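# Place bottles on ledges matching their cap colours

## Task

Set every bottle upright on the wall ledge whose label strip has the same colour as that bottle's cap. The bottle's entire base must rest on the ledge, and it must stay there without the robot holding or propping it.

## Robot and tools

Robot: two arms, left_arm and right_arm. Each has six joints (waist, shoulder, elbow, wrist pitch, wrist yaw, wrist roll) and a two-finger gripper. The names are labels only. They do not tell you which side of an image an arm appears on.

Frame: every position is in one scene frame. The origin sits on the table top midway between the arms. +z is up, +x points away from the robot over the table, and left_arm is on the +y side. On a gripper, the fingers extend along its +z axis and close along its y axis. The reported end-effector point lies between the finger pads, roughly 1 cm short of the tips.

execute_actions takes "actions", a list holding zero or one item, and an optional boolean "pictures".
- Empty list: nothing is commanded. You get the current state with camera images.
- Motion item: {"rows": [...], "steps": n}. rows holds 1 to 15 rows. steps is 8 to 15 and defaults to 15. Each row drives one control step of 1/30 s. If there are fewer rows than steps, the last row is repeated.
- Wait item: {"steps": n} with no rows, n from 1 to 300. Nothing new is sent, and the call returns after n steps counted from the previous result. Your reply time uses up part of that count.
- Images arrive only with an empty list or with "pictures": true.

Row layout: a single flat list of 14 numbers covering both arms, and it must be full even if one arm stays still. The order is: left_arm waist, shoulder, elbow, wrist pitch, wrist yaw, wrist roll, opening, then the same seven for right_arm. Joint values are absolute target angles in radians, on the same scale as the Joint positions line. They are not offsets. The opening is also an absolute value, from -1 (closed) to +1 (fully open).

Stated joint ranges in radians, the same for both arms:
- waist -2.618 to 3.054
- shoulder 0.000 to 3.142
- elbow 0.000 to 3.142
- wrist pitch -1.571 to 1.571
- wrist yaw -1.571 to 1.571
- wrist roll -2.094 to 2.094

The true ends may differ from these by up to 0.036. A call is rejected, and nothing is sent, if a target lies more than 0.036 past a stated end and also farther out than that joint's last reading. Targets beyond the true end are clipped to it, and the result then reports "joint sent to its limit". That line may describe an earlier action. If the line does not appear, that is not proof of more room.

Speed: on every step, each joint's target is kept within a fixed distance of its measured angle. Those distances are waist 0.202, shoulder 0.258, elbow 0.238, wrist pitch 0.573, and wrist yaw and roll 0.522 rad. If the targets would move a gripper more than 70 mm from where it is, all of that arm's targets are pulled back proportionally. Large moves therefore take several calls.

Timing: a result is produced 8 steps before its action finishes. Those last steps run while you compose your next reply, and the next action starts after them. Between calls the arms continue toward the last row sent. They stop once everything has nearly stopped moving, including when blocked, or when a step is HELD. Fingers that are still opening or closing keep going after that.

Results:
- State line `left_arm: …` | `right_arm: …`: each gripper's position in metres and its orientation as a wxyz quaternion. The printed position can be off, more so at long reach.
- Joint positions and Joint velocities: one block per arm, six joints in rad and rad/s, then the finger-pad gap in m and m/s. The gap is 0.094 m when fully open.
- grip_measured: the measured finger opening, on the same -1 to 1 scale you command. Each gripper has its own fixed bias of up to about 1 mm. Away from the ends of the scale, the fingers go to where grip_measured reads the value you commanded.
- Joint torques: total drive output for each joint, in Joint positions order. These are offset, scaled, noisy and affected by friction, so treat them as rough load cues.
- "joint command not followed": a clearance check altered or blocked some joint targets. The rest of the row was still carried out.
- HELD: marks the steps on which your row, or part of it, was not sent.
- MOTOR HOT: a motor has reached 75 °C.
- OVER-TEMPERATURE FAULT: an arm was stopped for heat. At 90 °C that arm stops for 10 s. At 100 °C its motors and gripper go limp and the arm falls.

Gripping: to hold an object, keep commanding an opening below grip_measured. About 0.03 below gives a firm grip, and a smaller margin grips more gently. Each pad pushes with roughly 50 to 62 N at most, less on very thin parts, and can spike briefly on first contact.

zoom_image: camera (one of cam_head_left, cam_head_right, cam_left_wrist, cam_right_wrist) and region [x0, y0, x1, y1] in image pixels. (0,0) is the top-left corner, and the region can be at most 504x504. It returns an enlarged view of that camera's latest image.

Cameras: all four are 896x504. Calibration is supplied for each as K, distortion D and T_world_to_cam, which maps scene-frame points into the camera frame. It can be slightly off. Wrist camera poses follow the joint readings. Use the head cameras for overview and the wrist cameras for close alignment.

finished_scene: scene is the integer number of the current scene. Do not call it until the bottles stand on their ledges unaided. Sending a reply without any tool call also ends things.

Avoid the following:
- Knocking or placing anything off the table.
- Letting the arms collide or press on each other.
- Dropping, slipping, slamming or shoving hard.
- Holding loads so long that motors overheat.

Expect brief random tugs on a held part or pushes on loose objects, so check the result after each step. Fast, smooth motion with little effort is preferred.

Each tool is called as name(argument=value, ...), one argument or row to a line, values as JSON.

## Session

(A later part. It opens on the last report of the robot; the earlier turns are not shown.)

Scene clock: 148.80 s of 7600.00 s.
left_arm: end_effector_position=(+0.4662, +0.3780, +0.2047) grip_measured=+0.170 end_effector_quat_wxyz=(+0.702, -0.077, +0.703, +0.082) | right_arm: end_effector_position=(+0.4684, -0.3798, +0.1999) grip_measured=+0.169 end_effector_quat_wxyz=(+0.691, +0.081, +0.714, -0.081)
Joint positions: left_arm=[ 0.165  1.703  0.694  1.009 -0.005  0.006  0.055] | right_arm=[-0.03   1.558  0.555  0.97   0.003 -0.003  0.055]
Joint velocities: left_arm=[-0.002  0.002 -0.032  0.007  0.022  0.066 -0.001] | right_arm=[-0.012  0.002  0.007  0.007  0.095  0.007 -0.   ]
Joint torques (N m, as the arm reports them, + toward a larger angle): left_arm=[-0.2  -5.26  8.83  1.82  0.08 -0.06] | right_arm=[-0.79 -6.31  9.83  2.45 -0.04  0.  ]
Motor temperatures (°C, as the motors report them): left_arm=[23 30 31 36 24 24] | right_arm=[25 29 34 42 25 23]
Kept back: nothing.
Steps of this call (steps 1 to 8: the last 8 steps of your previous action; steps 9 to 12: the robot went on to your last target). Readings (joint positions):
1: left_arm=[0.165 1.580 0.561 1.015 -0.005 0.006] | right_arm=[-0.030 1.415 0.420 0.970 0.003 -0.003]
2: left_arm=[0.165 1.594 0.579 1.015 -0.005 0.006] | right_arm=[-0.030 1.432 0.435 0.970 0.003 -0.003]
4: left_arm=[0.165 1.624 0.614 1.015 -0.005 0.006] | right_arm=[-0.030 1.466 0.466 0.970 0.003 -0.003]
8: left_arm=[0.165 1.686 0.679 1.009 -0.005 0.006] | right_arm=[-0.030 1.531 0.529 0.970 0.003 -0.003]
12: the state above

execute_actions(
  actions=[
    {"rows": [[0.162,1.72,0.745,1.033,0,0,0.135, -0.04,1.568,0.597,1.018,0,0,0.138],[0.162,1.73,0.745,1.031,0,0,0.135, -0.04,1.579,0.605,1.018,0,0,0.138],[0.162,1.74,0.748,1.029,0,0,0.135, -0.04,1.591,0.616,1.018,0,0,0.138],[0.162,1.75,0.756,1.027,0,0,0.135, -0.04,1.604,0.629,1.018,0,0,0.138],[0.162,1.762,0.77,1.025,0,0,0.135, -0.04,1.618,0.643,1.018,0,0,0.138],[0.162,1.775,0.786,1.023,0,0,0.135, -0.04,1.632,0.657,1.018,0,0,0.138],[0.162,1.789,0.804,1.021,0,0,0.135, -0.04,1.646,0.671,1.018,0,0,0.138],[0.162,1.803,0.822,1.019,0,0,0.135, -0.04,1.66,0.685,1.018,0,0,0.138],[0.162,1.817,0.84,1.017,0,0,0.135, -0.04,1.674,0.7,1.018,0,0,0.138],[0.162,1.831,0.858,1.015,0,0,0.135, -0.04,1.688,0.715,1.018,0,0,0.138],[0.162,1.845,0.876,1.013,0,0,0.135, -0.04,1.701,0.729,1.018,0,0,0.138],[0.162,1.858,0.893,1.012,0,0,0.135, -0.04,1.713,0.741,1.018,0,0,0.138],[0.162,1.869,0.909,1.011,0,0,0.135, -0.04,1.723,0.752,1.018,0,0,0.138],[0.162,1.878,0.922,1.01,0,0,0.135, -0.04,1.73,0.76,1.018,0,0,0.138],[0.162,1.884,0.932,1.01,0,0,0.135, -0.04,1.734,0.764,1.018,0,0,0.138]], "steps": 15},
  ],
)

execute_actions(
  actions=[
    {"steps": 14},
  ],
  pictures=true,
)

Scene clock: 150.07 s of 7600.00 s.
left_arm: end_effector_position=(+0.4753, +0.3801, +0.2014) grip_measured=+0.170 end_effector_quat_wxyz=(+0.703, -0.078, +0.703, +0.082) | right_arm: end_effector_position=(+0.4830, -0.3832, +0.1980) grip_measured=+0.169 end_effector_quat_wxyz=(+0.689, +0.081, +0.715, -0.080)
Joint positions: left_arm=[ 0.165  1.746  0.726  1.02  -0.005  0.006  0.055] | right_arm=[-0.03   1.618  0.61   0.972  0.003 -0.003  0.055]
Joint velocities: left_arm=[-0.017  0.408  0.413 -0.022  0.007 -0.007 -0.001] | right_arm=[ 0.002  0.437  0.413 -0.007 -0.007 -0.037 -0.001]
Joint torques (N m, as the arm reports them, + toward a larger angle): left_arm=[-0.27 -4.7   8.74  1.6   0.07 -0.07] | right_arm=[-0.8  -6.73  9.69  2.43 -0.04 -0.02]
Motor temperatures (°C, as the motors report them): left_arm=[23 30 32 36 24 24] | right_arm=[25 29 34 42 25 23]
Steps of this call (steps 1 to 30: the robot went on to your last target; step 31: nothing new was sent; steps 32 to 38: the first 7 steps of this action). Readings (joint positions):
32: left_arm=[0.165 1.703 0.694 1.009 -0.005 0.006] | right_arm=[-0.030 1.558 0.555 0.971 0.003 -0.003]
33: left_arm=[0.165 1.705 0.694 1.009 -0.005 0.006] | right_arm=[-0.030 1.560 0.556 0.971 0.003 -0.003]
35: left_arm=[0.165 1.713 0.695 1.018 -0.005 0.006] | right_arm=[-0.030 1.576 0.571 0.972 0.003 -0.003]
38: the state above

Scene clock: 150.53 s of 7600.00 s.
left_arm: end_effector_position=(+0.5144, +0.3888, +0.1897) grip_measured=+0.170 end_effector_quat_wxyz=(+0.694, -0.078, +0.711, +0.081) | right_arm: end_effector_position=(+0.5126, -0.3900, +0.1941) grip_measured=+0.169 end_effector_quat_wxyz=(+0.689, +0.082, +0.716, -0.080)
Joint positions: left_arm=[ 0.165  1.889  0.889  0.975 -0.005  0.006  0.055] | right_arm=[-0.03   1.735  0.726  0.972  0.003 -0.003  0.055]
Joint velocities: left_arm=[-0.012 -0.002  0.007 -0.007  0.022 -0.007 -0.   ] | right_arm=[-0.027  0.007  0.002 -0.007  0.022  0.037 -0.   ]
Joint torques (N m, as the arm reports them, + toward a larger angle): left_arm=[-0.23 -7.61  8.18  1.94  0.08 -0.06] | right_arm=[-0.83 -8.02  9.97  2.46 -0.04 -0.01]
Motor temperatures (°C, as the motors report them): left_arm=[23 30 32 36 24 24] | right_arm=[25 29 34 42 25 23]
Kept back: nothing.
Steps of this call (steps 1 to 8: the last 8 steps of your previous action; steps 9 to 14: the robot went on to your last target). Readings (joint positions):
1: left_arm=[0.165 1.762 0.742 1.020 -0.005 0.006] | right_arm=[-0.030 1.634 0.624 0.972 0.003 -0.003]
2: left_arm=[0.165 1.779 0.761 1.013 -0.005 0.006] | right_arm=[-0.030 1.648 0.639 0.972 0.003 -0.003]
4: left_arm=[0.165 1.820 0.803 0.999 -0.005 0.006] | right_arm=[-0.030 1.677 0.667 0.972 0.003 -0.003]
8: left_arm=[0.165 1.877 0.869 0.983 -0.005 0.006] | right_arm=[-0.030 1.724 0.716 0.972 0.003 -0.003]
14: the state above
camera_calibration (this result's frames):
cam_left_wrist: T_world_to_cam=[[0.221461, -0.960463, 0.168719, 0.22468], [-0.552159, -0.266113, -0.790129, 0.558337], [0.803788, 0.0818232, -0.589262, -0.248572], [0, 0, 0, 1]] pos_world=[0.458333, 0.384717, 0.256776]
cam_right_wrist: T_world_to_cam=[[-0.223814, -0.971894, -0.0730089, -0.253835], [-0.630528, 0.201509, -0.749553, 0.582413], [0.743197, -0.121726, -0.657906, -0.180489], [0, 0, 0, 1]] pos_world=[0.444555, -0.386032, 0.299272]

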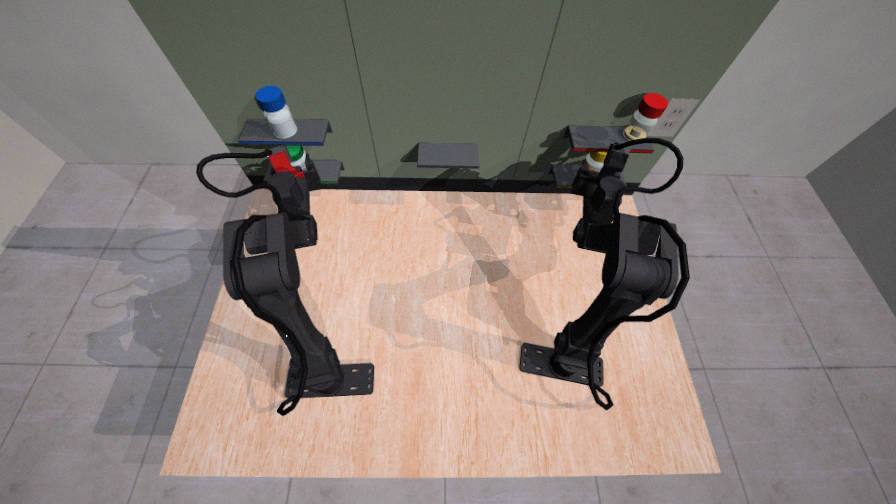

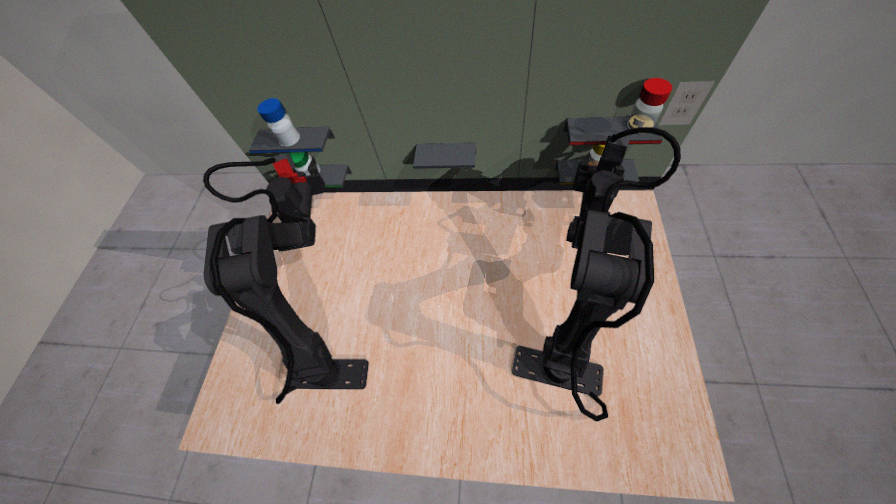

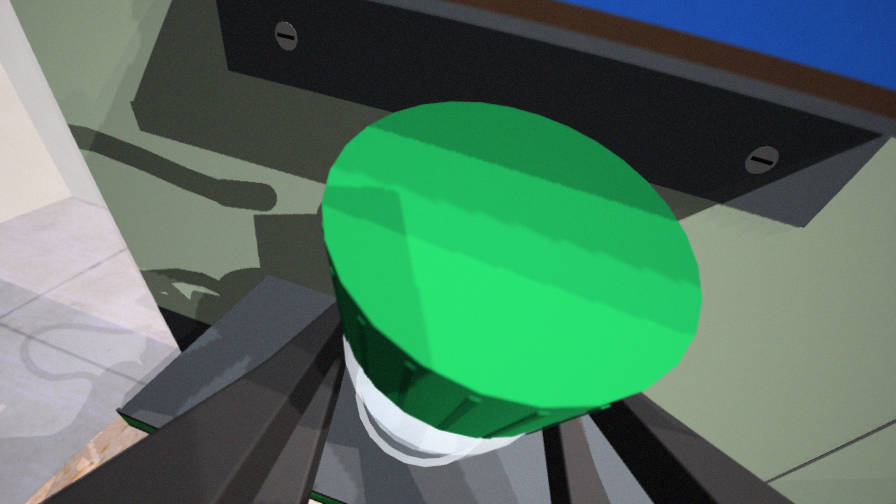

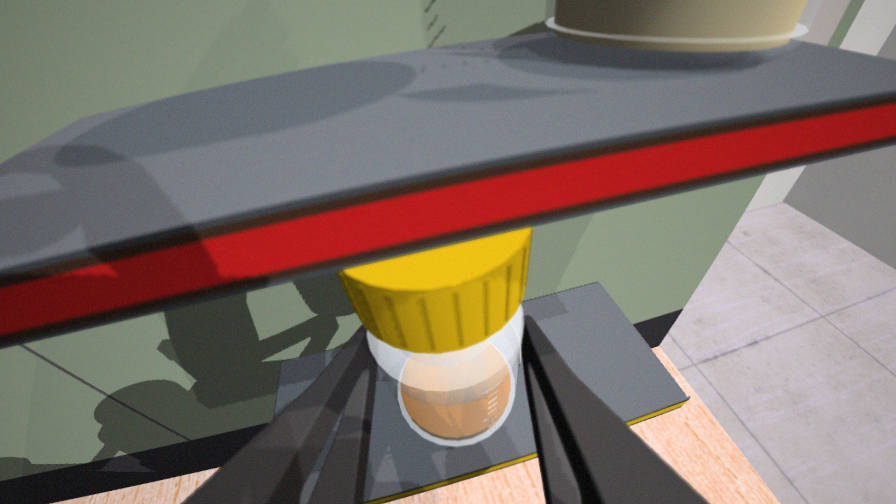

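execute_actions(
  actions=[
    {"rows": [[0.162,1.87,0.915,1.01,0,0,0.135, -0.04,1.737,0.764,1.02,0,0,0.138],[0.162,1.857,0.898,1.01,0,0,0.135, -0.04,1.74,0.764,1.022,0,0,0.138],[0.162,1.847,0.886,1.01,0,0,0.135, -0.04,1.743,0.764,1.024,0,0,0.138],[0.162,1.84,0.879,1.01,0,0,0.135, -0.04,1.746,0.764,1.026,0,0,0.138],[0.162,1.832,0.871,1.01,0,0,0.135, -0.04,1.749,0.764,1.028,0,0,0.138],[0.162,1.822,0.861,1.01,0,0,0.135, -0.04,1.752,0.764,1.03,0,0,0.138],[0.162,1.81,0.848,1.01,0,0,0.135, -0.04,1.754,0.764,1.031,0,0,0.138],[0.162,1.797,0.833,1.01,0,0,0.135, -0.04,1.756,0.764,1.032,0,0,0.138],[0.162,1.783,0.817,1.01,0,0,0.135, -0.04,1.757,0.764,1.033,0,0,0.138],[0.162,1.769,0.801,1.01,0,0,0.135, -0.04,1.758,0.764,1.034,0,0,0.138],[0.162,1.755,0.785,1.01,0,0,0.135, -0.04,1.758,0.764,1.034,0,0,0.138],[0.162,1.741,0.769,1.01,0,0,0.135, -0.04,1.758,0.764,1.034,0,0,0.138],[0.162,1.727,0.753,1.01,0,0,0.135, -0.04,1.758,0.764,1.034,0,0,0.138],[0.162,1.713,0.737,1.01,0,0,0.135, -0.04,1.758,0.764,1.034,0,0,0.138],[0.162,1.7,0.722,1.01,0,0,0.135, -0.04,1.758,0.764,1.034,0,0,0.138]], "steps": 15},
  ],
)

execute_actions(
  actions=[
    {"steps": 12},
  ],
)

Scene clock: 154.80 s of 7600.00 s.
left_arm: end_effector_position=(+0.5104, +0.3879, +0.1881) grip_measured=+0.170 end_effector_quat_wxyz=(+0.691, -0.079, +0.714, +0.080) | right_arm: end_effector_position=(+0.5132, -0.3902, +0.1929) grip_measured=+0.169 end_effector_quat_wxyz=(+0.689, +0.081, +0.715, -0.080)
Joint positions: left_arm=[ 0.165  1.875  0.872  0.97  -0.005  0.006  0.055] | right_arm=[-0.03   1.743  0.726  0.981  0.003 -0.003  0.055]
Joint velocities: left_arm=[-0.002 -0.261 -0.33   0.037 -0.037  0.051 -0.001] | right_arm=[0.007 0.105 0.007 0.037 0.066 0.051 0.   ]
Joint torques (N m, as the arm reports them, + toward a larger angle): left_arm=[ -0.18 -10.66   4.81   1.95   0.07  -0.06] | right_arm=[-0.82 -7.59  9.92  2.41 -0.05 -0.01]
Motor temperatures (°C, as the motors report them): left_arm=[23 30 32 36 24 24] | right_arm=[25 29 34 43 25 23]
Steps of this call (steps 1 to 30: the robot went on to your last target; steps 31 to 90: nothing new was sent; then 1.03 s passed at rest; steps 91 to 97: the first 7 steps of this action). Readings (joint positions):
91: left_arm=[0.165 1.889 0.889 0.971 -0.005 0.006] | right_arm=[-0.030 1.735 0.726 0.972 0.003 -0.003]
92: left_arm=[0.165 1.889 0.889 0.971 -0.005 0.006] | right_arm=[-0.030 1.735 0.726 0.972 0.003 -0.003]
94: left_arm=[0.165 1.889 0.889 0.971 -0.005 0.006] | right_arm=[-0.030 1.735 0.726 0.972 0.003 -0.003]
97: the state above

Scene clock: 155.20 s of 7600.00 s.
left_arm: end_effector_position=(+0.4743, +0.3799, +0.1909) grip_measured=+0.170 end_effector_quat_wxyz=(+0.686, -0.079, +0.719, +0.080) | right_arm: end_effector_position=(+0.5141, -0.3904, +0.1898) grip_measured=+0.169 end_effector_quat_wxyz=(+0.689, +0.082, +0.716, -0.080)
Joint positions: left_arm=[ 0.165  1.74   0.725  0.97  -0.005  0.006  0.055] | right_arm=[-0.03   1.754  0.726  0.99   0.003 -0.003  0.055]
Joint velocities: left_arm=[-0.017 -0.017  0.012 -0.051  0.007  0.007  0.   ] | right_arm=[-0.012  0.012 -0.007  0.007 -0.051  0.007 -0.   ]
Joint torques (N m, as the arm reports them, + toward a larger angle): left_arm=[-0.19 -8.78  4.99  1.96  0.08 -0.06] | right_arm=[-0.81 -7.81  9.88  2.42 -0.04 -0.01]
Motor temperatures (°C, as the motors report them): left_arm=[23 30 32 36 24 24] | right_arm=[25 29 34 43 25 23]
Kept back: nothing.
Steps of this call (steps 1 to 8: the last 8 steps of your previous action; steps 9 to 12: the robot went on to your last target). Readings (joint positions):
1: left_arm=[0.165 1.865 0.860 0.970 -0.005 0.006] | right_arm=[-0.030 1.746 0.726 0.982 0.003 -0.003]
2: left_arm=[0.165 1.852 0.846 0.970 -0.005 0.006] | right_arm=[-0.030 1.750 0.726 0.982 0.003 -0.003]
4: left_arm=[0.165 1.824 0.814 0.970 -0.005 0.006] | right_arm=[-0.030 1.754 0.726 0.989 0.003 -0.003]
8: left_arm=[0.165 1.766 0.750 0.970 -0.005 0.006] | right_arm=[-0.030 1.754 0.726 0.990 0.003 -0.003]
12: the state above

execute_actions(
  actions=[
    {"rows": [[0.162,1.688,0.709,1.01,0,0,0.135, -0.04,1.761,0.764,1.034,0,0,0.138],[0.162,1.674,0.694,1.01,0,0,0.135, -0.04,1.764,0.764,1.034,0,0,0.138],[0.162,1.659,0.678,1.01,0,0,0.135, -0.04,1.767,0.764,1.034,0,0,0.138],[0.16,1.643,0.661,1.01,0,0,0.135, -0.04,1.77,0.764,1.034,0,0,0.138],[0.155,1.627,0.644,1.008,0,0,0.135, -0.04,1.772,0.764,1.034,0,0,0.138],[0.146,1.611,0.627,1.004,0,0,0.135, -0.04,1.773,0.764,1.034,0,0,0.138],[0.133,1.596,0.612,0.998,0,0,0.135, -0.04,1.773,0.764,1.034,0,0,0.138],[0.116,1.582,0.599,0.99,0,0,0.135, -0.04,1.773,0.764,1.034,0,0,0.138],[0.096,1.57,0.588,0.98,0,0,0.135, -0.04,1.773,0.764,1.034,0,0,0.138],[0.073,1.562,0.58,0.968,0,0,0.135, -0.04,1.773,0.764,1.034,0,0,0.138],[0.048,1.558,0.576,0.954,0,0,0.135, -0.04,1.773,0.764,1.034,0,0,0.138],[0.021,1.558,0.576,0.938,0,0,0.135, -0.04,1.773,0.764,1.034,0,0,0.138],[-0.007,1.562,0.58,0.92,0,0,0.135, -0.04,1.773,0.764,1.034,0,0,0.138],[-0.036,1.57,0.588,0.9,0,0,0.135, -0.04,1.773,0.764,1.034,0,0,0.138],[-0.066,1.582,0.6,0.88,0,0,0.135, -0.04,1.773,0.764,1.034,0,0,0.138]], "steps": 15},
  ],
)

execute_actions(
  actions=[
    {"rows": [[-0.096,1.598,0.615,0.862,0,0,0.135, -0.04,1.773,0.764,1.034,0,0,0.138],[-0.125,1.618,0.633,0.845,0,0,0.135, -0.04,1.773,0.764,1.034,0,0,0.138],[-0.153,1.641,0.654,0.83,0,0,0.135, -0.04,1.773,0.764,1.034,0,0,0.138],[-0.179,1.667,0.677,0.816,0,0,0.135, -0.04,1.773,0.764,1.034,0,0,0.138],[-0.202,1.695,0.702,0.803,0,0,0.135, -0.04,1.773,0.764,1.034,0,0,0.138],[-0.221,1.724,0.728,0.791,0,0,0.135, -0.04,1.773,0.764,1.034,0,0,0.138],[-0.236,1.754,0.754,0.78,0,0,0.135, -0.04,1.773,0.764,1.034,0,0,0.138],[-0.246,1.784,0.78,0.77,0,0,0.135, -0.04,1.773,0.764,1.034,0,0,0.138],[-0.252,1.814,0.806,0.762,0,0,0.135, -0.04,1.773,0.764,1.034,0,0,0.138],[-0.255,1.843,0.831,0.755,0,0,0.135, -0.04,1.773,0.764,1.034,0,0,0.138],[-0.256,1.87,0.855,0.749,0,0,0.135, -0.04,1.773,0.764,1.034,0,0,0.138],[-0.256,1.895,0.876,0.745,0,0,0.135, -0.04,1.773,0.764,1.034,0,0,0.138],[-0.256,1.917,0.893,0.742,0,0,0.135, -0.04,1.773,0.764,1.034,0,0,0.138],[-0.256,1.934,0.905,0.74,0,0,0.135, -0.04,1.773,0.764,1.034,0,0,0.138],[-0.256,1.945,0.912,0.74,0,0,0.135, -0.04,1.773,0.764,1.034,0,0,0.138]], "steps": 15},
  ],
)

Scene clock: 158.03 s of 7600.00 s.
left_arm: end_effector_position=(+0.4540, +0.3732, +0.1881) grip_measured=+0.170 end_effector_quat_wxyz=(+0.681, -0.078, +0.724, +0.078) | right_arm: end_effector_position=(+0.5148, -0.3905, +0.1891) grip_measured=+0.169 end_effector_quat_wxyz=(+0.690, +0.081, +0.714, -0.081)
Joint positions: left_arm=[ 0.16   1.666  0.641  0.965 -0.006  0.006  0.055] | right_arm=[-0.03   1.762  0.726  1.003  0.003 -0.003  0.055]
Joint velocities: left_arm=[-0.115 -0.496 -0.501 -0.007  0.066  0.066 -0.   ] | right_arm=[-0.012  0.037 -0.012  0.125 -0.037 -0.007 -0.   ]
Joint torques (N m, as the arm reports them, + toward a larger angle): left_arm=[-1.31 -8.23  5.1   1.98  0.12 -0.05] | right_arm=[-0.79 -7.46  9.9   2.17 -0.04 -0.01]
Motor temperatures (°C, as the motors report them): left_arm=[23 31 32 37 24 24] | right_arm=[25 29 34 43 25 23]
Steps of this call (steps 1 to 30: the robot went on to your last target; steps 31 to 78: nothing new was sent; steps 79 to 85: the first 7 steps of this action). Readings (joint positions):
79: left_arm=[0.165 1.740 0.723 0.969 -0.005 0.006] | right_arm=[-0.030 1.754 0.726 0.990 0.003 -0.003]
80: left_arm=[0.165 1.736 0.718 0.969 -0.005 0.006] | right_arm=[-0.030 1.754 0.726 0.990 0.003 -0.003]
82: left_arm=[0.165 1.715 0.693 0.968 -0.005 0.006] | right_arm=[-0.030 1.756 0.726 0.991 0.003 -0.003]
85: the state above

Scene clock: 158.53 s of 7600.00 s.
left_arm: end_effector_position=(+0.4627, +0.2020, +0.1446) grip_measured=+0.170 end_effector_quat_wxyz=(+0.621, +0.059, +0.781, -0.043) | right_arm: end_effector_position=(+0.5150, -0.3906, +0.1893) grip_measured=+0.169 end_effector_quat_wxyz=(+0.691, +0.081, +0.713, -0.081)
Joint positions: left_arm=[-0.203  1.702  0.67   0.804 -0.002  0.006  0.055] | right_arm=[-0.03   1.764  0.726  1.008  0.003 -0.003  0.055]
Joint velocities: left_arm=[-0.593  0.872  0.769 -0.374 -0.037 -0.051  0.   ] | right_arm=[ 0.002 -0.022  0.007  0.022 -0.037  0.066  0.001]
Joint torques (N m, as the arm reports them, + toward a larger angle): left_arm=[ 0.17 -5.62  7.73  1.94  0.03 -0.04] | right_arm=[-0.82 -7.51  9.9   2.24 -0.05  0.  ]
Motor temperatures (°C, as the motors report them): left_arm=[23 31 32 37 24 24] | right_arm=[25 29 35 43 25 23]
Steps of this call (steps 1 to 8: the last 8 steps of your previous action; steps 9 to 15: the first 7 steps of this action). Readings (joint positions):
9: left_arm=[-0.038 1.597 0.583 0.895 -0.008 0.006] | right_arm=[-0.030 1.764 0.726 1.008 0.003 -0.003]
10: left_arm=[-0.069 1.599 0.583 0.880 -0.007 0.006] | right_arm=[-0.030 1.764 0.726 1.008 0.003 -0.003]
12: left_arm=[-0.129 1.623 0.601 0.849 -0.005 0.006] | right_arm=[-0.030 1.764 0.726 1.008 0.003 -0.003]
15: the state above

R is in contact (z 0.189). Release R while L settles.

execute_actions(
  actions=[
    {"rows": [[-0.256,1.945,0.912,0.74,0,0,0.135, -0.04,1.77,0.762,1.028,0,0,0.138],[-0.256,1.945,0.912,0.74,0,0,0.135, -0.04,1.767,0.76,1.022,0,0,0.138],[-0.256,1.945,0.912,0.74,0,0,0.135, -0.04,1.764,0.758,1.017,0,0,0.145],[-0.256,1.945,0.912,0.74,0,0,0.135, -0.04,1.762,0.756,1.014,0,0,0.158],[-0.256,1.945,0.912,0.74,0,0,0.135, -0.04,1.76,0.755,1.012,0,0,0.172],[-0.256,1.945,0.912,0.74,0,0,0.135, -0.04,1.76,0.755,1.012,0,0,0.2],[-0.256,1.945,0.912,0.74,0,0,0.135, -0.04,1.76,0.755,1.012,0,0,0.26],[-0.256,1.945,0.912,0.74,0,0,0.135, -0.04,1.76,0.755,1.012,0,0,0.35],[-0.256,1.945,0.912,0.74,0,0,0.135, -0.04,1.76,0.755,1.012,0,0,0.47],[-0.256,1.945,0.912,0.74,0,0,0.135, -0.04,1.76,0.755,1.012,0,0,0.6],[-0.256,1.945,0.912,0.74,0,0,0.135, -0.04,1.76,0.755,1.012,0,0,0.75],[-0.256,1.945,0.912,0.74,0,0,0.135, -0.04,1.76,0.755,1.012,0,0,0.9],[-0.256,1.945,0.912,0.74,0,0,0.135, -0.04,1.76,0.755,1.012,0,0,1]], "steps": 13},
  ],
)

execute_actions(
  actions=[
    {"steps": 10},
  ],
  pictures=true,
)

Scene clock: 159.37 s of 7600.00 s.
left_arm: end_effector_position=(+0.4992, +0.1665, +0.0791) grip_measured=+0.170 end_effector_quat_wxyz=(+0.554, +0.088, +0.826, -0.056) | right_arm: end_effector_position=(+0.5150, -0.3906, +0.1893) grip_measured=+0.179 end_effector_quat_wxyz=(+0.691, +0.081, +0.713, -0.081)
Joint positions: left_arm=[-0.259  1.958  0.868  0.699  0.004  0.006  0.055] | right_arm=[-0.03   1.764  0.726  1.008  0.003 -0.003  0.055]
Joint velocities: left_arm=[-0.027 -0.012 -0.022  0.051 -0.007  0.051  0.001] | right_arm=[ 0.012  0.007  0.002  0.051 -0.037 -0.037  0.004]
Joint torques (N m, as the arm reports them, + toward a larger angle): left_arm=[ 0.16 -8.42  7.74  1.92  0.   -0.05] | right_arm=[-0.86 -8.44  9.    2.02 -0.06 -0.04]
Motor temperatures (°C, as the motors report them): left_arm=[23 31 32 37 24 24] | right_arm=[25 29 35 43 25 23]
Steps of this call (steps 1 to 8: the last 8 steps of your previous action; steps 9 to 20: the robot went on to your last target; steps 21 to 25: the first 5 steps of this action). Readings (joint positions):
21: left_arm=[-0.259 1.958 0.868 0.699 0.004 0.006] | right_arm=[-0.030 1.764 0.726 1.008 0.003 -0.003]
22: left_arm=[-0.259 1.958 0.868 0.699 0.004 0.006] | right_arm=[-0.030 1.764 0.726 1.008 0.003 -0.003]
24: left_arm=[-0.259 1.958 0.868 0.699 0.004 0.006] | right_arm=[-0.030 1.764 0.726 1.008 0.003 -0.003]
25: the state above

Scene clock: 159.70 s of 7600.00 s.
left_arm: end_effector_position=(+0.4992, +0.1665, +0.0791) grip_measured=+0.170 end_effector_quat_wxyz=(+0.554, +0.088, +0.826, -0.056) | right_arm: end_effector_position=(+0.5150, -0.3906, +0.1894) grip_measured=+1.000 end_effector_quat_wxyz=(+0.691, +0.081, +0.713, -0.081)
Joint positions: left_arm=[-0.259  1.958  0.868  0.699  0.004  0.006  0.055] | right_arm=[-0.03   1.764  0.726  1.008  0.003 -0.003  0.094]
Joint velocities: left_arm=[-0.007 -0.002 -0.002  0.051  0.051  0.022 -0.001] | right_arm=[ 0.012 -0.007 -0.017 -0.066 -0.051  0.007  0.   ]
Joint torques (N m, as the arm reports them, + toward a larger angle): left_arm=[ 0.19 -8.38  7.86  1.93 -0.03 -0.06] | right_arm=[-0.81 -8.43  9.11  2.04 -0.05 -0.02]
Motor temperatures (°C, as the motors report them): left_arm=[23 31 32 37 24 24] | right_arm=[25 29 35 43 25 23]
Kept back: nothing.
Steps of this call (steps 1 to 8: the last 8 steps of your previous action; steps 9 to 10: the robot went on to your last target). Readings (joint positions):
1: left_arm=[-0.259 1.958 0.868 0.699 0.004 0.006] | right_arm=[-0.030 1.764 0.726 1.007 0.003 -0.003]
2: left_arm=[-0.259 1.958 0.868 0.699 0.004 0.006] | right_arm=[-0.030 1.764 0.726 1.007 0.003 -0.003]
4: left_arm=[-0.259 1.958 0.868 0.699 0.004 0.006] | right_arm=[-0.030 1.764 0.726 1.008 0.003 -0.003]
8: left_arm=[-0.259 1.958 0.868 0.699 0.004 0.006] | right_arm=[-0.030 1.764 0.726 1.008 0.003 -0.003]
10: the state above
camera_calibration (this result's frames):
cam_left_wrist: T_world_to_cam=[[-0.141811, -0.977108, 0.158585, 0.218072], [-0.851143, 0.0385623, -0.523515, 0.48078], [0.505415, -0.209219, -0.837128, -0.0662791], [0, 0, 0, 1]] pos_world=[0.473636, 0.180673, 0.161629]
cam_right_wrist: T_world_to_cam=[[-0.223298, -0.972012, -0.0730087, -0.254492], [-0.625216, 0.200287, -0.754314, 0.578152], [0.747825, -0.122791, -0.652442, -0.189269], [0, 0, 0, 1]] pos_world=[0.446183, -0.386406, 0.294041]

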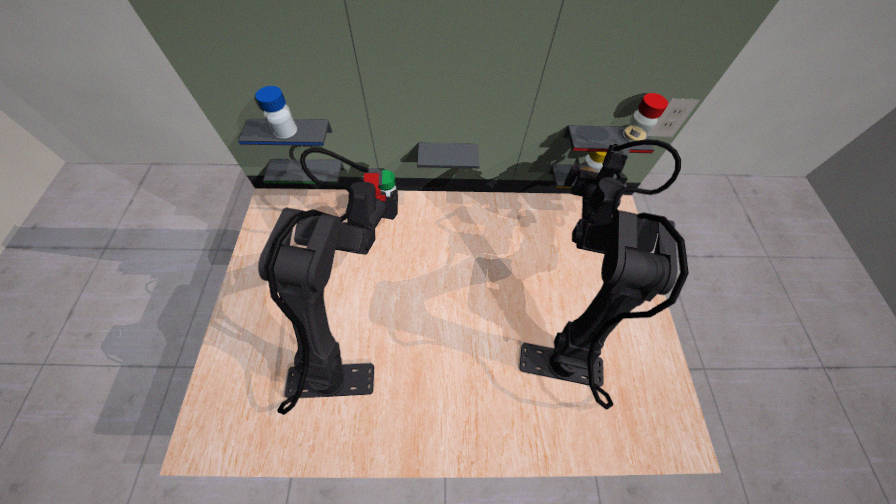

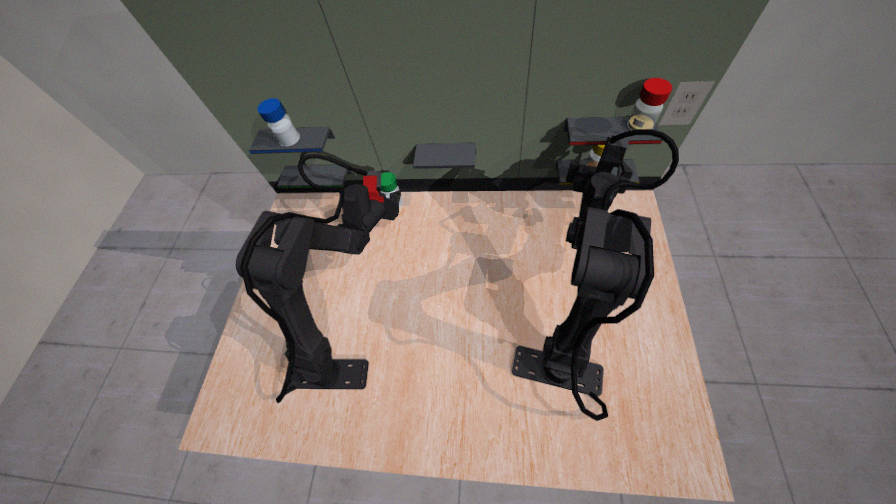

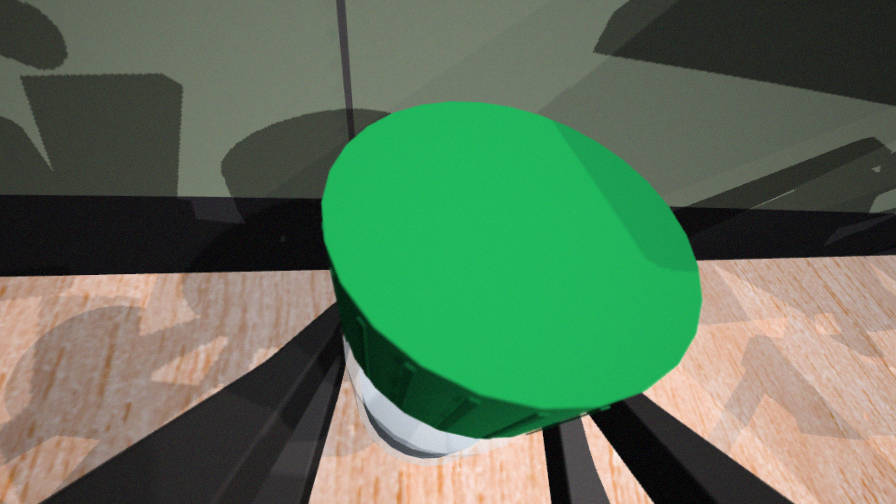

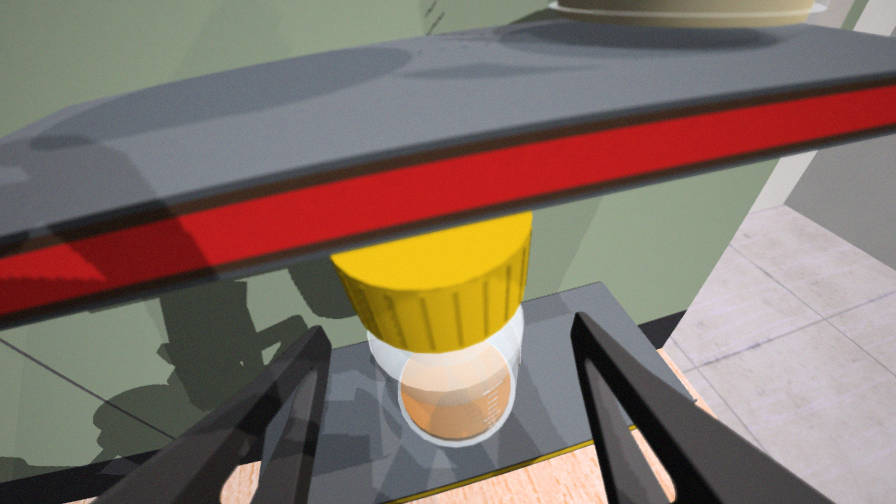

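execute_actions(
  actions=[
    {"rows": [[-0.256,1.95,0.912,0.755,0,0,0.135, -0.04,1.748,0.74,1.012,0,0,1],[-0.256,1.956,0.912,0.768,0,0,0.135, -0.04,1.736,0.722,1.012,0,0,1],[-0.256,1.963,0.912,0.78,0,0,0.135, -0.04,1.724,0.706,1.012,0,0,1],[-0.256,1.971,0.912,0.79,0,0,0.135, -0.04,1.71,0.69,1.012,0,0,1],[-0.256,1.979,0.912,0.799,0,0,0.135, -0.04,1.694,0.673,1.012,0,0,1],[-0.256,1.987,0.912,0.807,0,0,0.135, -0.04,1.676,0.655,1.012,0,0,1],[-0.256,1.995,0.912,0.815,0,0,0.135, -0.04,1.657,0.636,1.012,0,0,1],[-0.256,2.003,0.912,0.822,0,0,0.135, -0.04,1.638,0.617,1.012,0,0,1],[-0.256,2.011,0.912,0.829,0,0,0.135, -0.04,1.619,0.598,1.012,0,0,1],[-0.256,2.018,0.912,0.835,0,0,0.135, -0.04,1.6,0.579,1.012,0,0,1],[-0.256,2.025,0.912,0.84,0,0,0.135, -0.04,1.581,0.56,1.012,0,0,1],[-0.256,2.031,0.912,0.844,0,0,0.135, -0.04,1.562,0.541,1.012,0,0,1],[-0.256,2.036,0.912,0.847,0,0,0.135, -0.04,1.543,0.522,1.012,0,0,1],[-0.256,2.039,0.912,0.849,0,0,0.135, -0.04,1.524,0.503,1.012,0,0,1],[-0.256,2.041,0.912,0.85,0,0,0.135, -0.04,1.505,0.485,1.012,0,0,1]], "steps": 15},
  ],
)

execute_actions(
  actions=[
    {"rows": [[-0.256,2.041,0.912,0.85,0,0,0.135, -0.04,1.486,0.468,1.012,0,0,1],[-0.256,2.041,0.912,0.85,0,0,0.135, -0.04,1.467,0.452,1.012,0,0,1],[-0.256,2.041,0.912,0.85,0,0,0.135, -0.04,1.448,0.437,1.012,0,0,1],[-0.256,2.041,0.912,0.85,0,0,0.135, -0.04,1.43,0.423,1.012,0,0,1],[-0.256,2.041,0.912,0.85,0,0,0.135, -0.04,1.413,0.41,1.012,0,0,1],[-0.256,2.041,0.912,0.85,0,0,0.135, -0.04,1.397,0.398,1.012,0,0,1],[-0.256,2.041,0.912,0.85,0,0,0.135, -0.04,1.383,0.388,1.012,0,0,1],[-0.256,2.041,0.912,0.85,0,0,0.135, -0.04,1.371,0.38,1.012,0,0,1],[-0.256,2.041,0.912,0.85,0,0,0.135, -0.04,1.361,0.374,1.012,0,0,1],[-0.256,2.041,0.912,0.85,0,0,0.135, -0.04,1.354,0.37,1.012,0,0,1],[-0.256,2.041,0.912,0.85,0,0,0.135, -0.04,1.35,0.368,1.012,0,0,1],[-0.256,2.041,0.912,0.85,0,0,0.135, -0.04,1.35,0.368,1.012,0,0,1]], "steps": 12},
  ],
)

Scene clock: 161.73 s of 7600.00 s.
left_arm: end_effector_position=(+0.5010, +0.1661, +0.0758) grip_measured=+0.170 end_effector_quat_wxyz=(+0.557, +0.087, +0.824, -0.057) | right_arm: end_effector_position=(+0.5042, -0.3881, +0.1936) grip_measured=+1.000 end_effector_quat_wxyz=(+0.693, +0.081, +0.712, -0.081)
Joint positions: left_arm=[-0.259  1.977  0.868  0.728  0.004  0.006  0.055] | right_arm=[-0.03   1.718  0.685  1.008  0.003 -0.003  0.094]
Joint velocities: left_arm=[ 0.012  0.227 -0.002  0.198  0.022  0.022 -0.   ] | right_arm=[ 0.012 -0.545 -0.501 -0.037  0.007 -0.051  0.   ]
Joint torques (N m, as the arm reports them, + toward a larger angle): left_arm=[ 0.16 -7.19  7.81  2.05 -0.03 -0.05] | right_arm=[-0.81 -9.85  4.64  2.02 -0.05 -0.01]
Motor temperatures (°C, as the motors report them): left_arm=[23 31 32 37 24 24] | right_arm=[25 29 35 43 25 23]
Steps of this call (steps 1 to 15: the robot went on to your last target; steps 16 to 54: nothing new was sent; steps 55 to 61: the first 7 steps of this action). Readings (joint positions):
55: left_arm=[-0.259 1.958 0.868 0.699 0.004 0.006] | right_arm=[-0.030 1.764 0.726 1.008 0.003 -0.003]
56: left_arm=[-0.259 1.958 0.868 0.699 0.004 0.006] | right_arm=[-0.030 1.764 0.726 1.008 0.003 -0.003]
58: left_arm=[-0.259 1.960 0.868 0.704 0.004 0.006] | right_arm=[-0.030 1.759 0.723 1.008 0.003 -0.003]
61: the state above

Scene clock: 162.13 s of 7600.00 s.
left_arm: end_effector_position=(+0.5029, +0.1657, +0.0550) grip_measured=+0.170 end_effector_quat_wxyz=(+0.551, +0.088, +0.828, -0.056) | right_arm: end_effector_position=(+0.4468, -0.3749, +0.2008) grip_measured=+1.000 end_effector_quat_wxyz=(+0.698, +0.081, +0.707, -0.081)
Joint positions: left_arm=[-0.259  2.044  0.871  0.776  0.004  0.006  0.055] | right_arm=[-0.03   1.486  0.464  1.008  0.003 -0.003  0.094]
Joint velocities: left_arm=[ 0.007 -0.012 -0.007  0.022 -0.037 -0.051 -0.001] | right_arm=[-0.017 -0.53  -0.462  0.022 -0.022 -0.022  0.   ]
Joint torques (N m, as the arm reports them, + toward a larger angle): left_arm=[ 0.17 -8.09  7.41  2.21 -0.03 -0.05] | right_arm=[-0.82 -7.27  5.25  2.02 -0.05  0.  ]
Motor temperatures (°C, as the motors report them): left_arm=[23 31 32 37 24 24] | right_arm=[25 29 34 43 25 23]
Steps of this call (steps 1 to 8: the last 8 steps of your previous action; steps 9 to 12: the first 4 steps of this action). Readings (joint positions):
9: left_arm=[-0.259 2.042 0.871 0.773 0.004 0.006] | right_arm=[-0.030 1.540 0.516 1.008 0.003 -0.003]
10: left_arm=[-0.259 2.043 0.871 0.775 0.004 0.006] | right_arm=[-0.030 1.522 0.498 1.008 0.003 -0.003]
12: the state above

execute_actions(
  actions=[
    {"rows": [[-0.256,2.044,0.912,0.85,0,0,0.135, -0.04,1.35,0.368,1.012,0,0,1],[-0.256,2.047,0.912,0.85,0,0,0.135, -0.04,1.35,0.368,1.012,0,0,1],[-0.256,2.05,0.912,0.85,0,0,0.135, -0.04,1.35,0.368,1.012,0,0,1],[-0.256,2.053,0.912,0.85,0,0,0.135, -0.04,1.35,0.368,1.012,0,0,1],[-0.256,2.056,0.912,0.85,0,0,0.135, -0.04,1.35,0.368,1.012,0,0,1],[-0.256,2.059,0.912,0.85,0,0,0.135, -0.04,1.35,0.368,1.012,0,0,1],[-0.256,2.062,0.912,0.85,0,0,0.135, -0.04,1.35,0.368,1.012,0,0,1],[-0.256,2.064,0.912,0.85,0,0,0.135, -0.04,1.35,0.368,1.012,0,0,1]], "steps": 10},
  ],
)

execute_actions(
  actions=[
    {"steps": 14},
  ],
)

Scene clock: 162.50 s of 7600.00 s.
left_arm: end_effector_position=(+0.5032, +0.1657, +0.0557) grip_measured=+0.170 end_effector_quat_wxyz=(+0.552, +0.088, +0.827, -0.056) | right_arm: end_effector_position=(+0.4240, -0.3696, +0.2120) grip_measured=+1.000 end_effector_quat_wxyz=(+0.710, +0.079, +0.694, -0.083)
Joint positions: left_arm=[-0.259  2.044  0.871  0.779  0.004  0.006  0.055] | right_arm=[-0.03   1.373  0.387  1.009  0.003 -0.003  0.094]
Joint velocities: left_arm=[ 0.002  0.002 -0.002  0.007  0.007  0.022 -0.001] | right_arm=[ 0.012 -0.012 -0.007 -0.037 -0.037 -0.022  0.   ]
Joint torques (N m, as the arm reports them, + toward a larger angle): left_arm=[ 0.17 -7.54  7.34  2.18 -0.03 -0.05] | right_arm=[-0.79 -6.21  4.94  1.98 -0.05 -0.01]
Motor temperatures (°C, as the motors report them): left_arm=[23 31 32 37 24 24] | right_arm=[25 29 34 43 25 23]
Steps of this call (steps 1 to 8: the last 8 steps of your previous action; step 9: the robot went on to your last target; steps 10 to 11: the first 2 steps of this action). Readings (joint positions):
10: left_arm=[-0.259 2.044 0.871 0.779 0.004 0.006] | right_arm=[-0.030 1.373 0.387 1.009 0.003 -0.003]
11: the state above

Scene clock: 162.97 s of 7600.00 s.
left_arm: end_effector_position=(+0.5046, +0.1654, +0.0542) grip_measured=+0.170 end_effector_quat_wxyz=(+0.557, +0.087, +0.824, -0.057) | right_arm: end_effector_position=(+0.4240, -0.3696, +0.2120) grip_measured=+1.000 end_effector_quat_wxyz=(+0.710, +0.079, +0.694, -0.083)
Joint positions: left_arm=[-0.259  2.059  0.871  0.806  0.004  0.006  0.055] | right_arm=[-0.03   1.373  0.387  1.009  0.003 -0.003  0.094]
Joint velocities: left_arm=[ 0.017  0.012  0.002 -0.007  0.007 -0.022  0.   ] | right_arm=[ 0.007  0.002  0.002  0.022 -0.007  0.007  0.   ]
Joint torques (N m, as the arm reports them, + toward a larger angle): left_arm=[ 0.16 -7.53  7.29  1.98 -0.02 -0.05] | right_arm=[-0.81 -6.16  4.88  1.98 -0.04  0.  ]
Motor temperatures (°C, as the motors report them): left_arm=[23 31 32 37 24 24] | right_arm=[25 29 34 43 25 23]
Kept back: nothing.
Steps of this call (steps 1 to 8: the last 8 steps of your previous action; steps 9 to 14: the robot went on to your last target). Readings (joint positions):
1: left_arm=[-0.259 2.044 0.871 0.780 0.004 0.006] | right_arm=[-0.030 1.373 0.387 1.009 0.003 -0.003]
2: left_arm=[-0.259 2.045 0.871 0.780 0.004 0.006] | right_arm=[-0.030 1.373 0.387 1.009 0.003 -0.003]
4: left_arm=[-0.259 2.051 0.871 0.787 0.004 0.006] | right_arm=[-0.030 1.373 0.387 1.009 0.003 -0.003]
8: left_arm=[-0.259 2.058 0.871 0.802 0.004 0.006] | right_arm=[-0.030 1.373 0.387 1.009 0.003 -0.003]
14: the state above

Contact. Release gently.

execute_actions(
  actions=[
    {"rows": [[-0.256,2.062,0.908,0.842,0,0,0.135, -0.04,1.35,0.368,1.012,0,0,1],[-0.256,2.06,0.905,0.834,0,0,0.14, -0.04,1.35,0.368,1.012,0,0,1],[-0.256,2.058,0.902,0.827,0,0,0.148, -0.04,1.35,0.368,1.012,0,0,1],[-0.256,2.056,0.9,0.822,0,0,0.156, -0.04,1.35,0.368,1.012,0,0,1],[-0.256,2.055,0.9,0.82,0,0,0.164, -0.04,1.35,0.368,1.012,0,0,1],[-0.256,2.055,0.9,0.82,0,0,0.172, -0.04,1.35,0.368,1.012,0,0,1],[-0.256,2.055,0.9,0.82,0,0,0.185, -0.04,1.35,0.368,1.012,0,0,1],[-0.256,2.055,0.9,0.82,0,0,0.21, -0.04,1.35,0.368,1.012,0,0,1],[-0.256,2.055,0.9,0.82,0,0,0.26, -0.04,1.35,0.368,1.012,0,0,1],[-0.256,2.055,0.9,0.82,0,0,0.33, -0.04,1.35,0.368,1.012,0,0,1],[-0.256,2.055,0.9,0.83,0,0,0.42, -0.04,1.35,0.368,1.012,0,0,1],[-0.256,2.055,0.9,0.845,0,0,0.5, -0.04,1.35,0.368,1.012,0,0,1],[-0.256,2.058,0.895,0.865,0,0,0.56, -0.04,1.35,0.368,1.012,0,0,1],[-0.256,2.064,0.89,0.89,0,0,0.6, -0.04,1.35,0.368,1.012,0,0,1],[-0.256,2.072,0.885,0.92,0,0,0.6, -0.04,1.35,0.368,1.012,0,0,1]], "steps": 15},
  ],
)

execute_actions(
  actions=[
    {"rows": [[-0.256,2.08,0.88,0.95,0,0,0.6, -0.04,1.35,0.368,1.012,0,0,1],[-0.256,2.089,0.874,0.98,0,0,0.6, -0.04,1.35,0.368,1.012,0,0,1],[-0.256,2.098,0.868,1.01,0,0,0.6, -0.04,1.35,0.368,1.012,0,0,1],[-0.256,2.108,0.862,1.04,0,0,0.6, -0.04,1.35,0.368,1.012,0,0,1],[-0.256,2.118,0.856,1.07,0,0,0.6, -0.04,1.35,0.368,1.012,0,0,1],[-0.256,2.128,0.85,1.1,0,0,0.6, -0.04,1.35,0.368,1.012,0,0,1],[-0.256,2.138,0.844,1.13,0,0,0.6, -0.04,1.35,0.368,1.012,0,0,1],[-0.256,2.149,0.838,1.16,0,0,0.6, -0.04,1.35,0.368,1.012,0,0,1],[-0.256,2.16,0.832,1.19,0,0,0.6, -0.04,1.35,0.368,1.012,0,0,1],[-0.256,2.171,0.827,1.22,0,0,0.6, -0.04,1.35,0.368,1.012,0,0,1],[-0.256,2.182,0.822,1.25,0,0,0.6, -0.04,1.35,0.368,1.012,0,0,1],[-0.256,2.194,0.818,1.28,0,0,0.6, -0.04,1.35,0.368,1.012,0,0,1],[-0.256,2.206,0.815,1.31,0,0,0.6, -0.04,1.35,0.368,1.012,0,0,1],[-0.256,2.218,0.812,1.34,0,0,0.6, -0.04,1.35,0.368,1.012,0,0,1],[-0.256,2.23,0.81,1.37,0,0,0.6, -0.04,1.35,0.368,1.012,0,0,1]], "steps": 15},
  ],
  pictures=true,
)

Scene clock: 164.27 s of 7600.00 s.
left_arm: end_effector_position=(+0.5047, +0.1654, +0.0542) grip_measured=+0.186 end_effector_quat_wxyz=(+0.557, +0.087, +0.824, -0.057) | right_arm: end_effector_position=(+0.4240, -0.3696, +0.2120) grip_measured=+1.000 end_effector_quat_wxyz=(+0.710, +0.079, +0.694, -0.083)
Joint positions: left_arm=[-0.259  2.059  0.871  0.806  0.004  0.006  0.056] | right_arm=[-0.03   1.373  0.387  1.009  0.003 -0.003  0.094]
Joint velocities: left_arm=[ 0.007  0.007 -0.012 -0.066  0.007 -0.066  0.005] | right_arm=[ 0.007 -0.002  0.012 -0.037 -0.007  0.066  0.   ]
Joint torques (N m, as the arm reports them, + toward a larger angle): left_arm=[ 0.17 -8.17  6.46  1.69 -0.03 -0.05] | right_arm=[-0.8  -6.23  4.91  1.99 -0.04 -0.01]
Motor temperatures (°C, as the motors report them): left_arm=[23 31 32 37 24 24] | right_arm=[25 29 34 43 25 23]
Steps of this call (steps 1 to 30: the robot went on to your last target; steps 31 to 32: nothing new was sent; steps 33 to 39: the first 7 steps of this action). Readings (joint positions):
33: left_arm=[-0.259 2.059 0.871 0.806 0.004 0.006] | right_arm=[-0.030 1.373 0.387 1.009 0.003 -0.003]
34: left_arm=[-0.259 2.059 0.871 0.806 0.004 0.006] | right_arm=[-0.030 1.373 0.387 1.009 0.003 -0.003]
36: left_arm=[-0.259 2.059 0.871 0.806 0.004 0.006] | right_arm=[-0.030 1.373 0.387 1.009 0.003 -0.003]
39: the state above

Scene clock: 164.77 s of 7600.00 s.
left_arm: end_effector_position=(+0.5164, +0.1629, +0.0750) grip_measured=+0.598 end_effector_quat_wxyz=(+0.615, +0.083, +0.782, -0.062) | right_arm: end_effector_position=(+0.4240, -0.3696, +0.2120) grip_measured=+1.000 end_effector_quat_wxyz=(+0.710, +0.079, +0.694, -0.083)
Joint positions: left_arm=[-0.259  2.108  0.871  0.999  0.004  0.006  0.075] | right_arm=[-0.03   1.373  0.387  1.009  0.003 -0.003  0.094]
Joint velocities: left_arm=[-0.007  0.335  0.012  0.799  0.066  0.037  0.   ] | right_arm=[ 0.007 -0.012  0.012  0.066 -0.051 -0.007  0.   ]
Joint torques (N m, as the arm reports them, + toward a larger angle): left_arm=[ 0.17 -7.36  2.41  1.76 -0.03 -0.06] | right_arm=[-0.81 -6.24  4.88  1.99 -0.05  0.  ]
Motor temperatures (°C, as the motors report them): left_arm=[23 31 32 37 24 24] | right_arm=[25 29 34 43 25 23]
Steps of this call (steps 1 to 8: the last 8 steps of your previous action; steps 9 to 15: the first 7 steps of this action). Readings (joint positions):
9: left_arm=[-0.259 2.061 0.871 0.848 0.004 0.006] | right_arm=[-0.030 1.373 0.387 1.009 0.003 -0.003]
10: left_arm=[-0.259 2.064 0.871 0.870 0.004 0.006] | right_arm=[-0.030 1.373 0.387 1.009 0.003 -0.003]
12: left_arm=[-0.259 2.077 0.871 0.920 0.004 0.006] | right_arm=[-0.030 1.373 0.387 1.009 0.003 -0.003]
15: the state above
camera_calibration (this result's frames):
cam_left_wrist: T_world_to_cam=[[-0.166021, -0.972121, 0.165584, 0.228864], [-0.763872, 0.0205844, -0.64504, 0.46042], [0.623648, -0.233575, -0.745993, -0.14311], [0, 0, 0, 1]] pos_world=[0.478948, 0.179579, 0.152334]
cam_right_wrist: T_world_to_cam=[[-0.219473, -0.972892, -0.0728876, -0.254783], [-0.584773, 0.190983, -0.788394, 0.520824], [0.780943, -0.130409, -0.610837, -0.12956], [0, 0, 0, 1]] pos_world=[0.349825, -0.364241, 0.312904]

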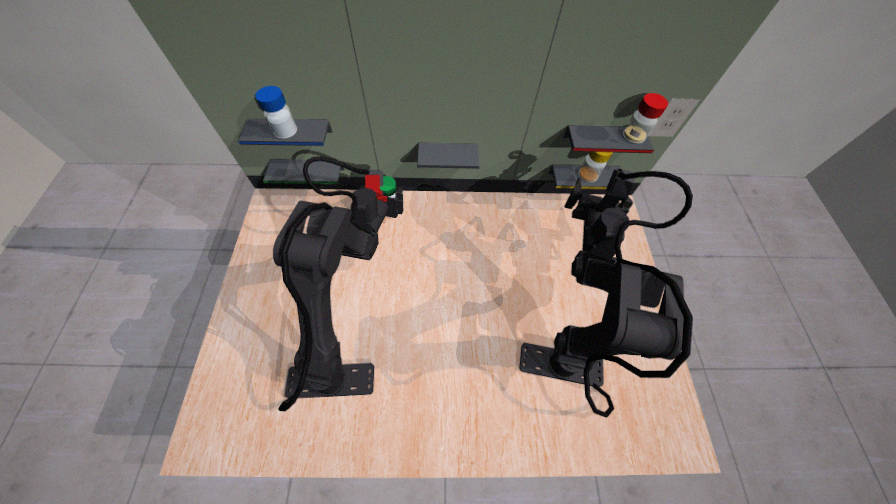

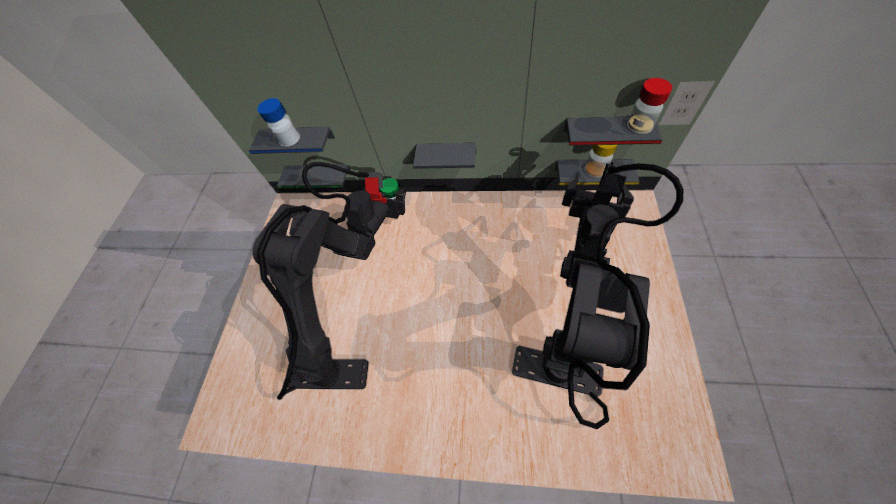

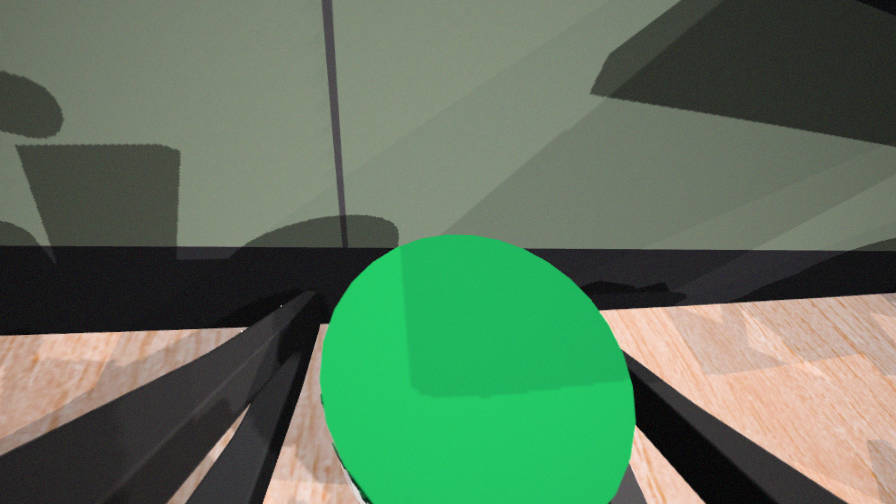

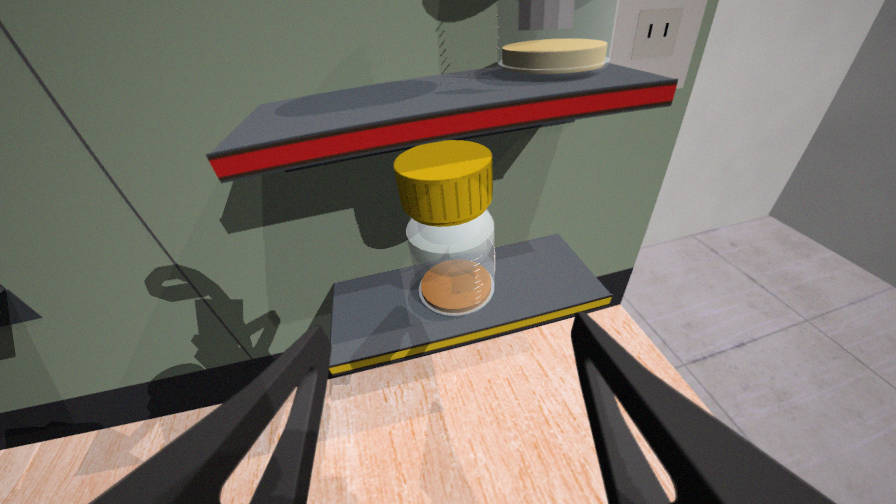

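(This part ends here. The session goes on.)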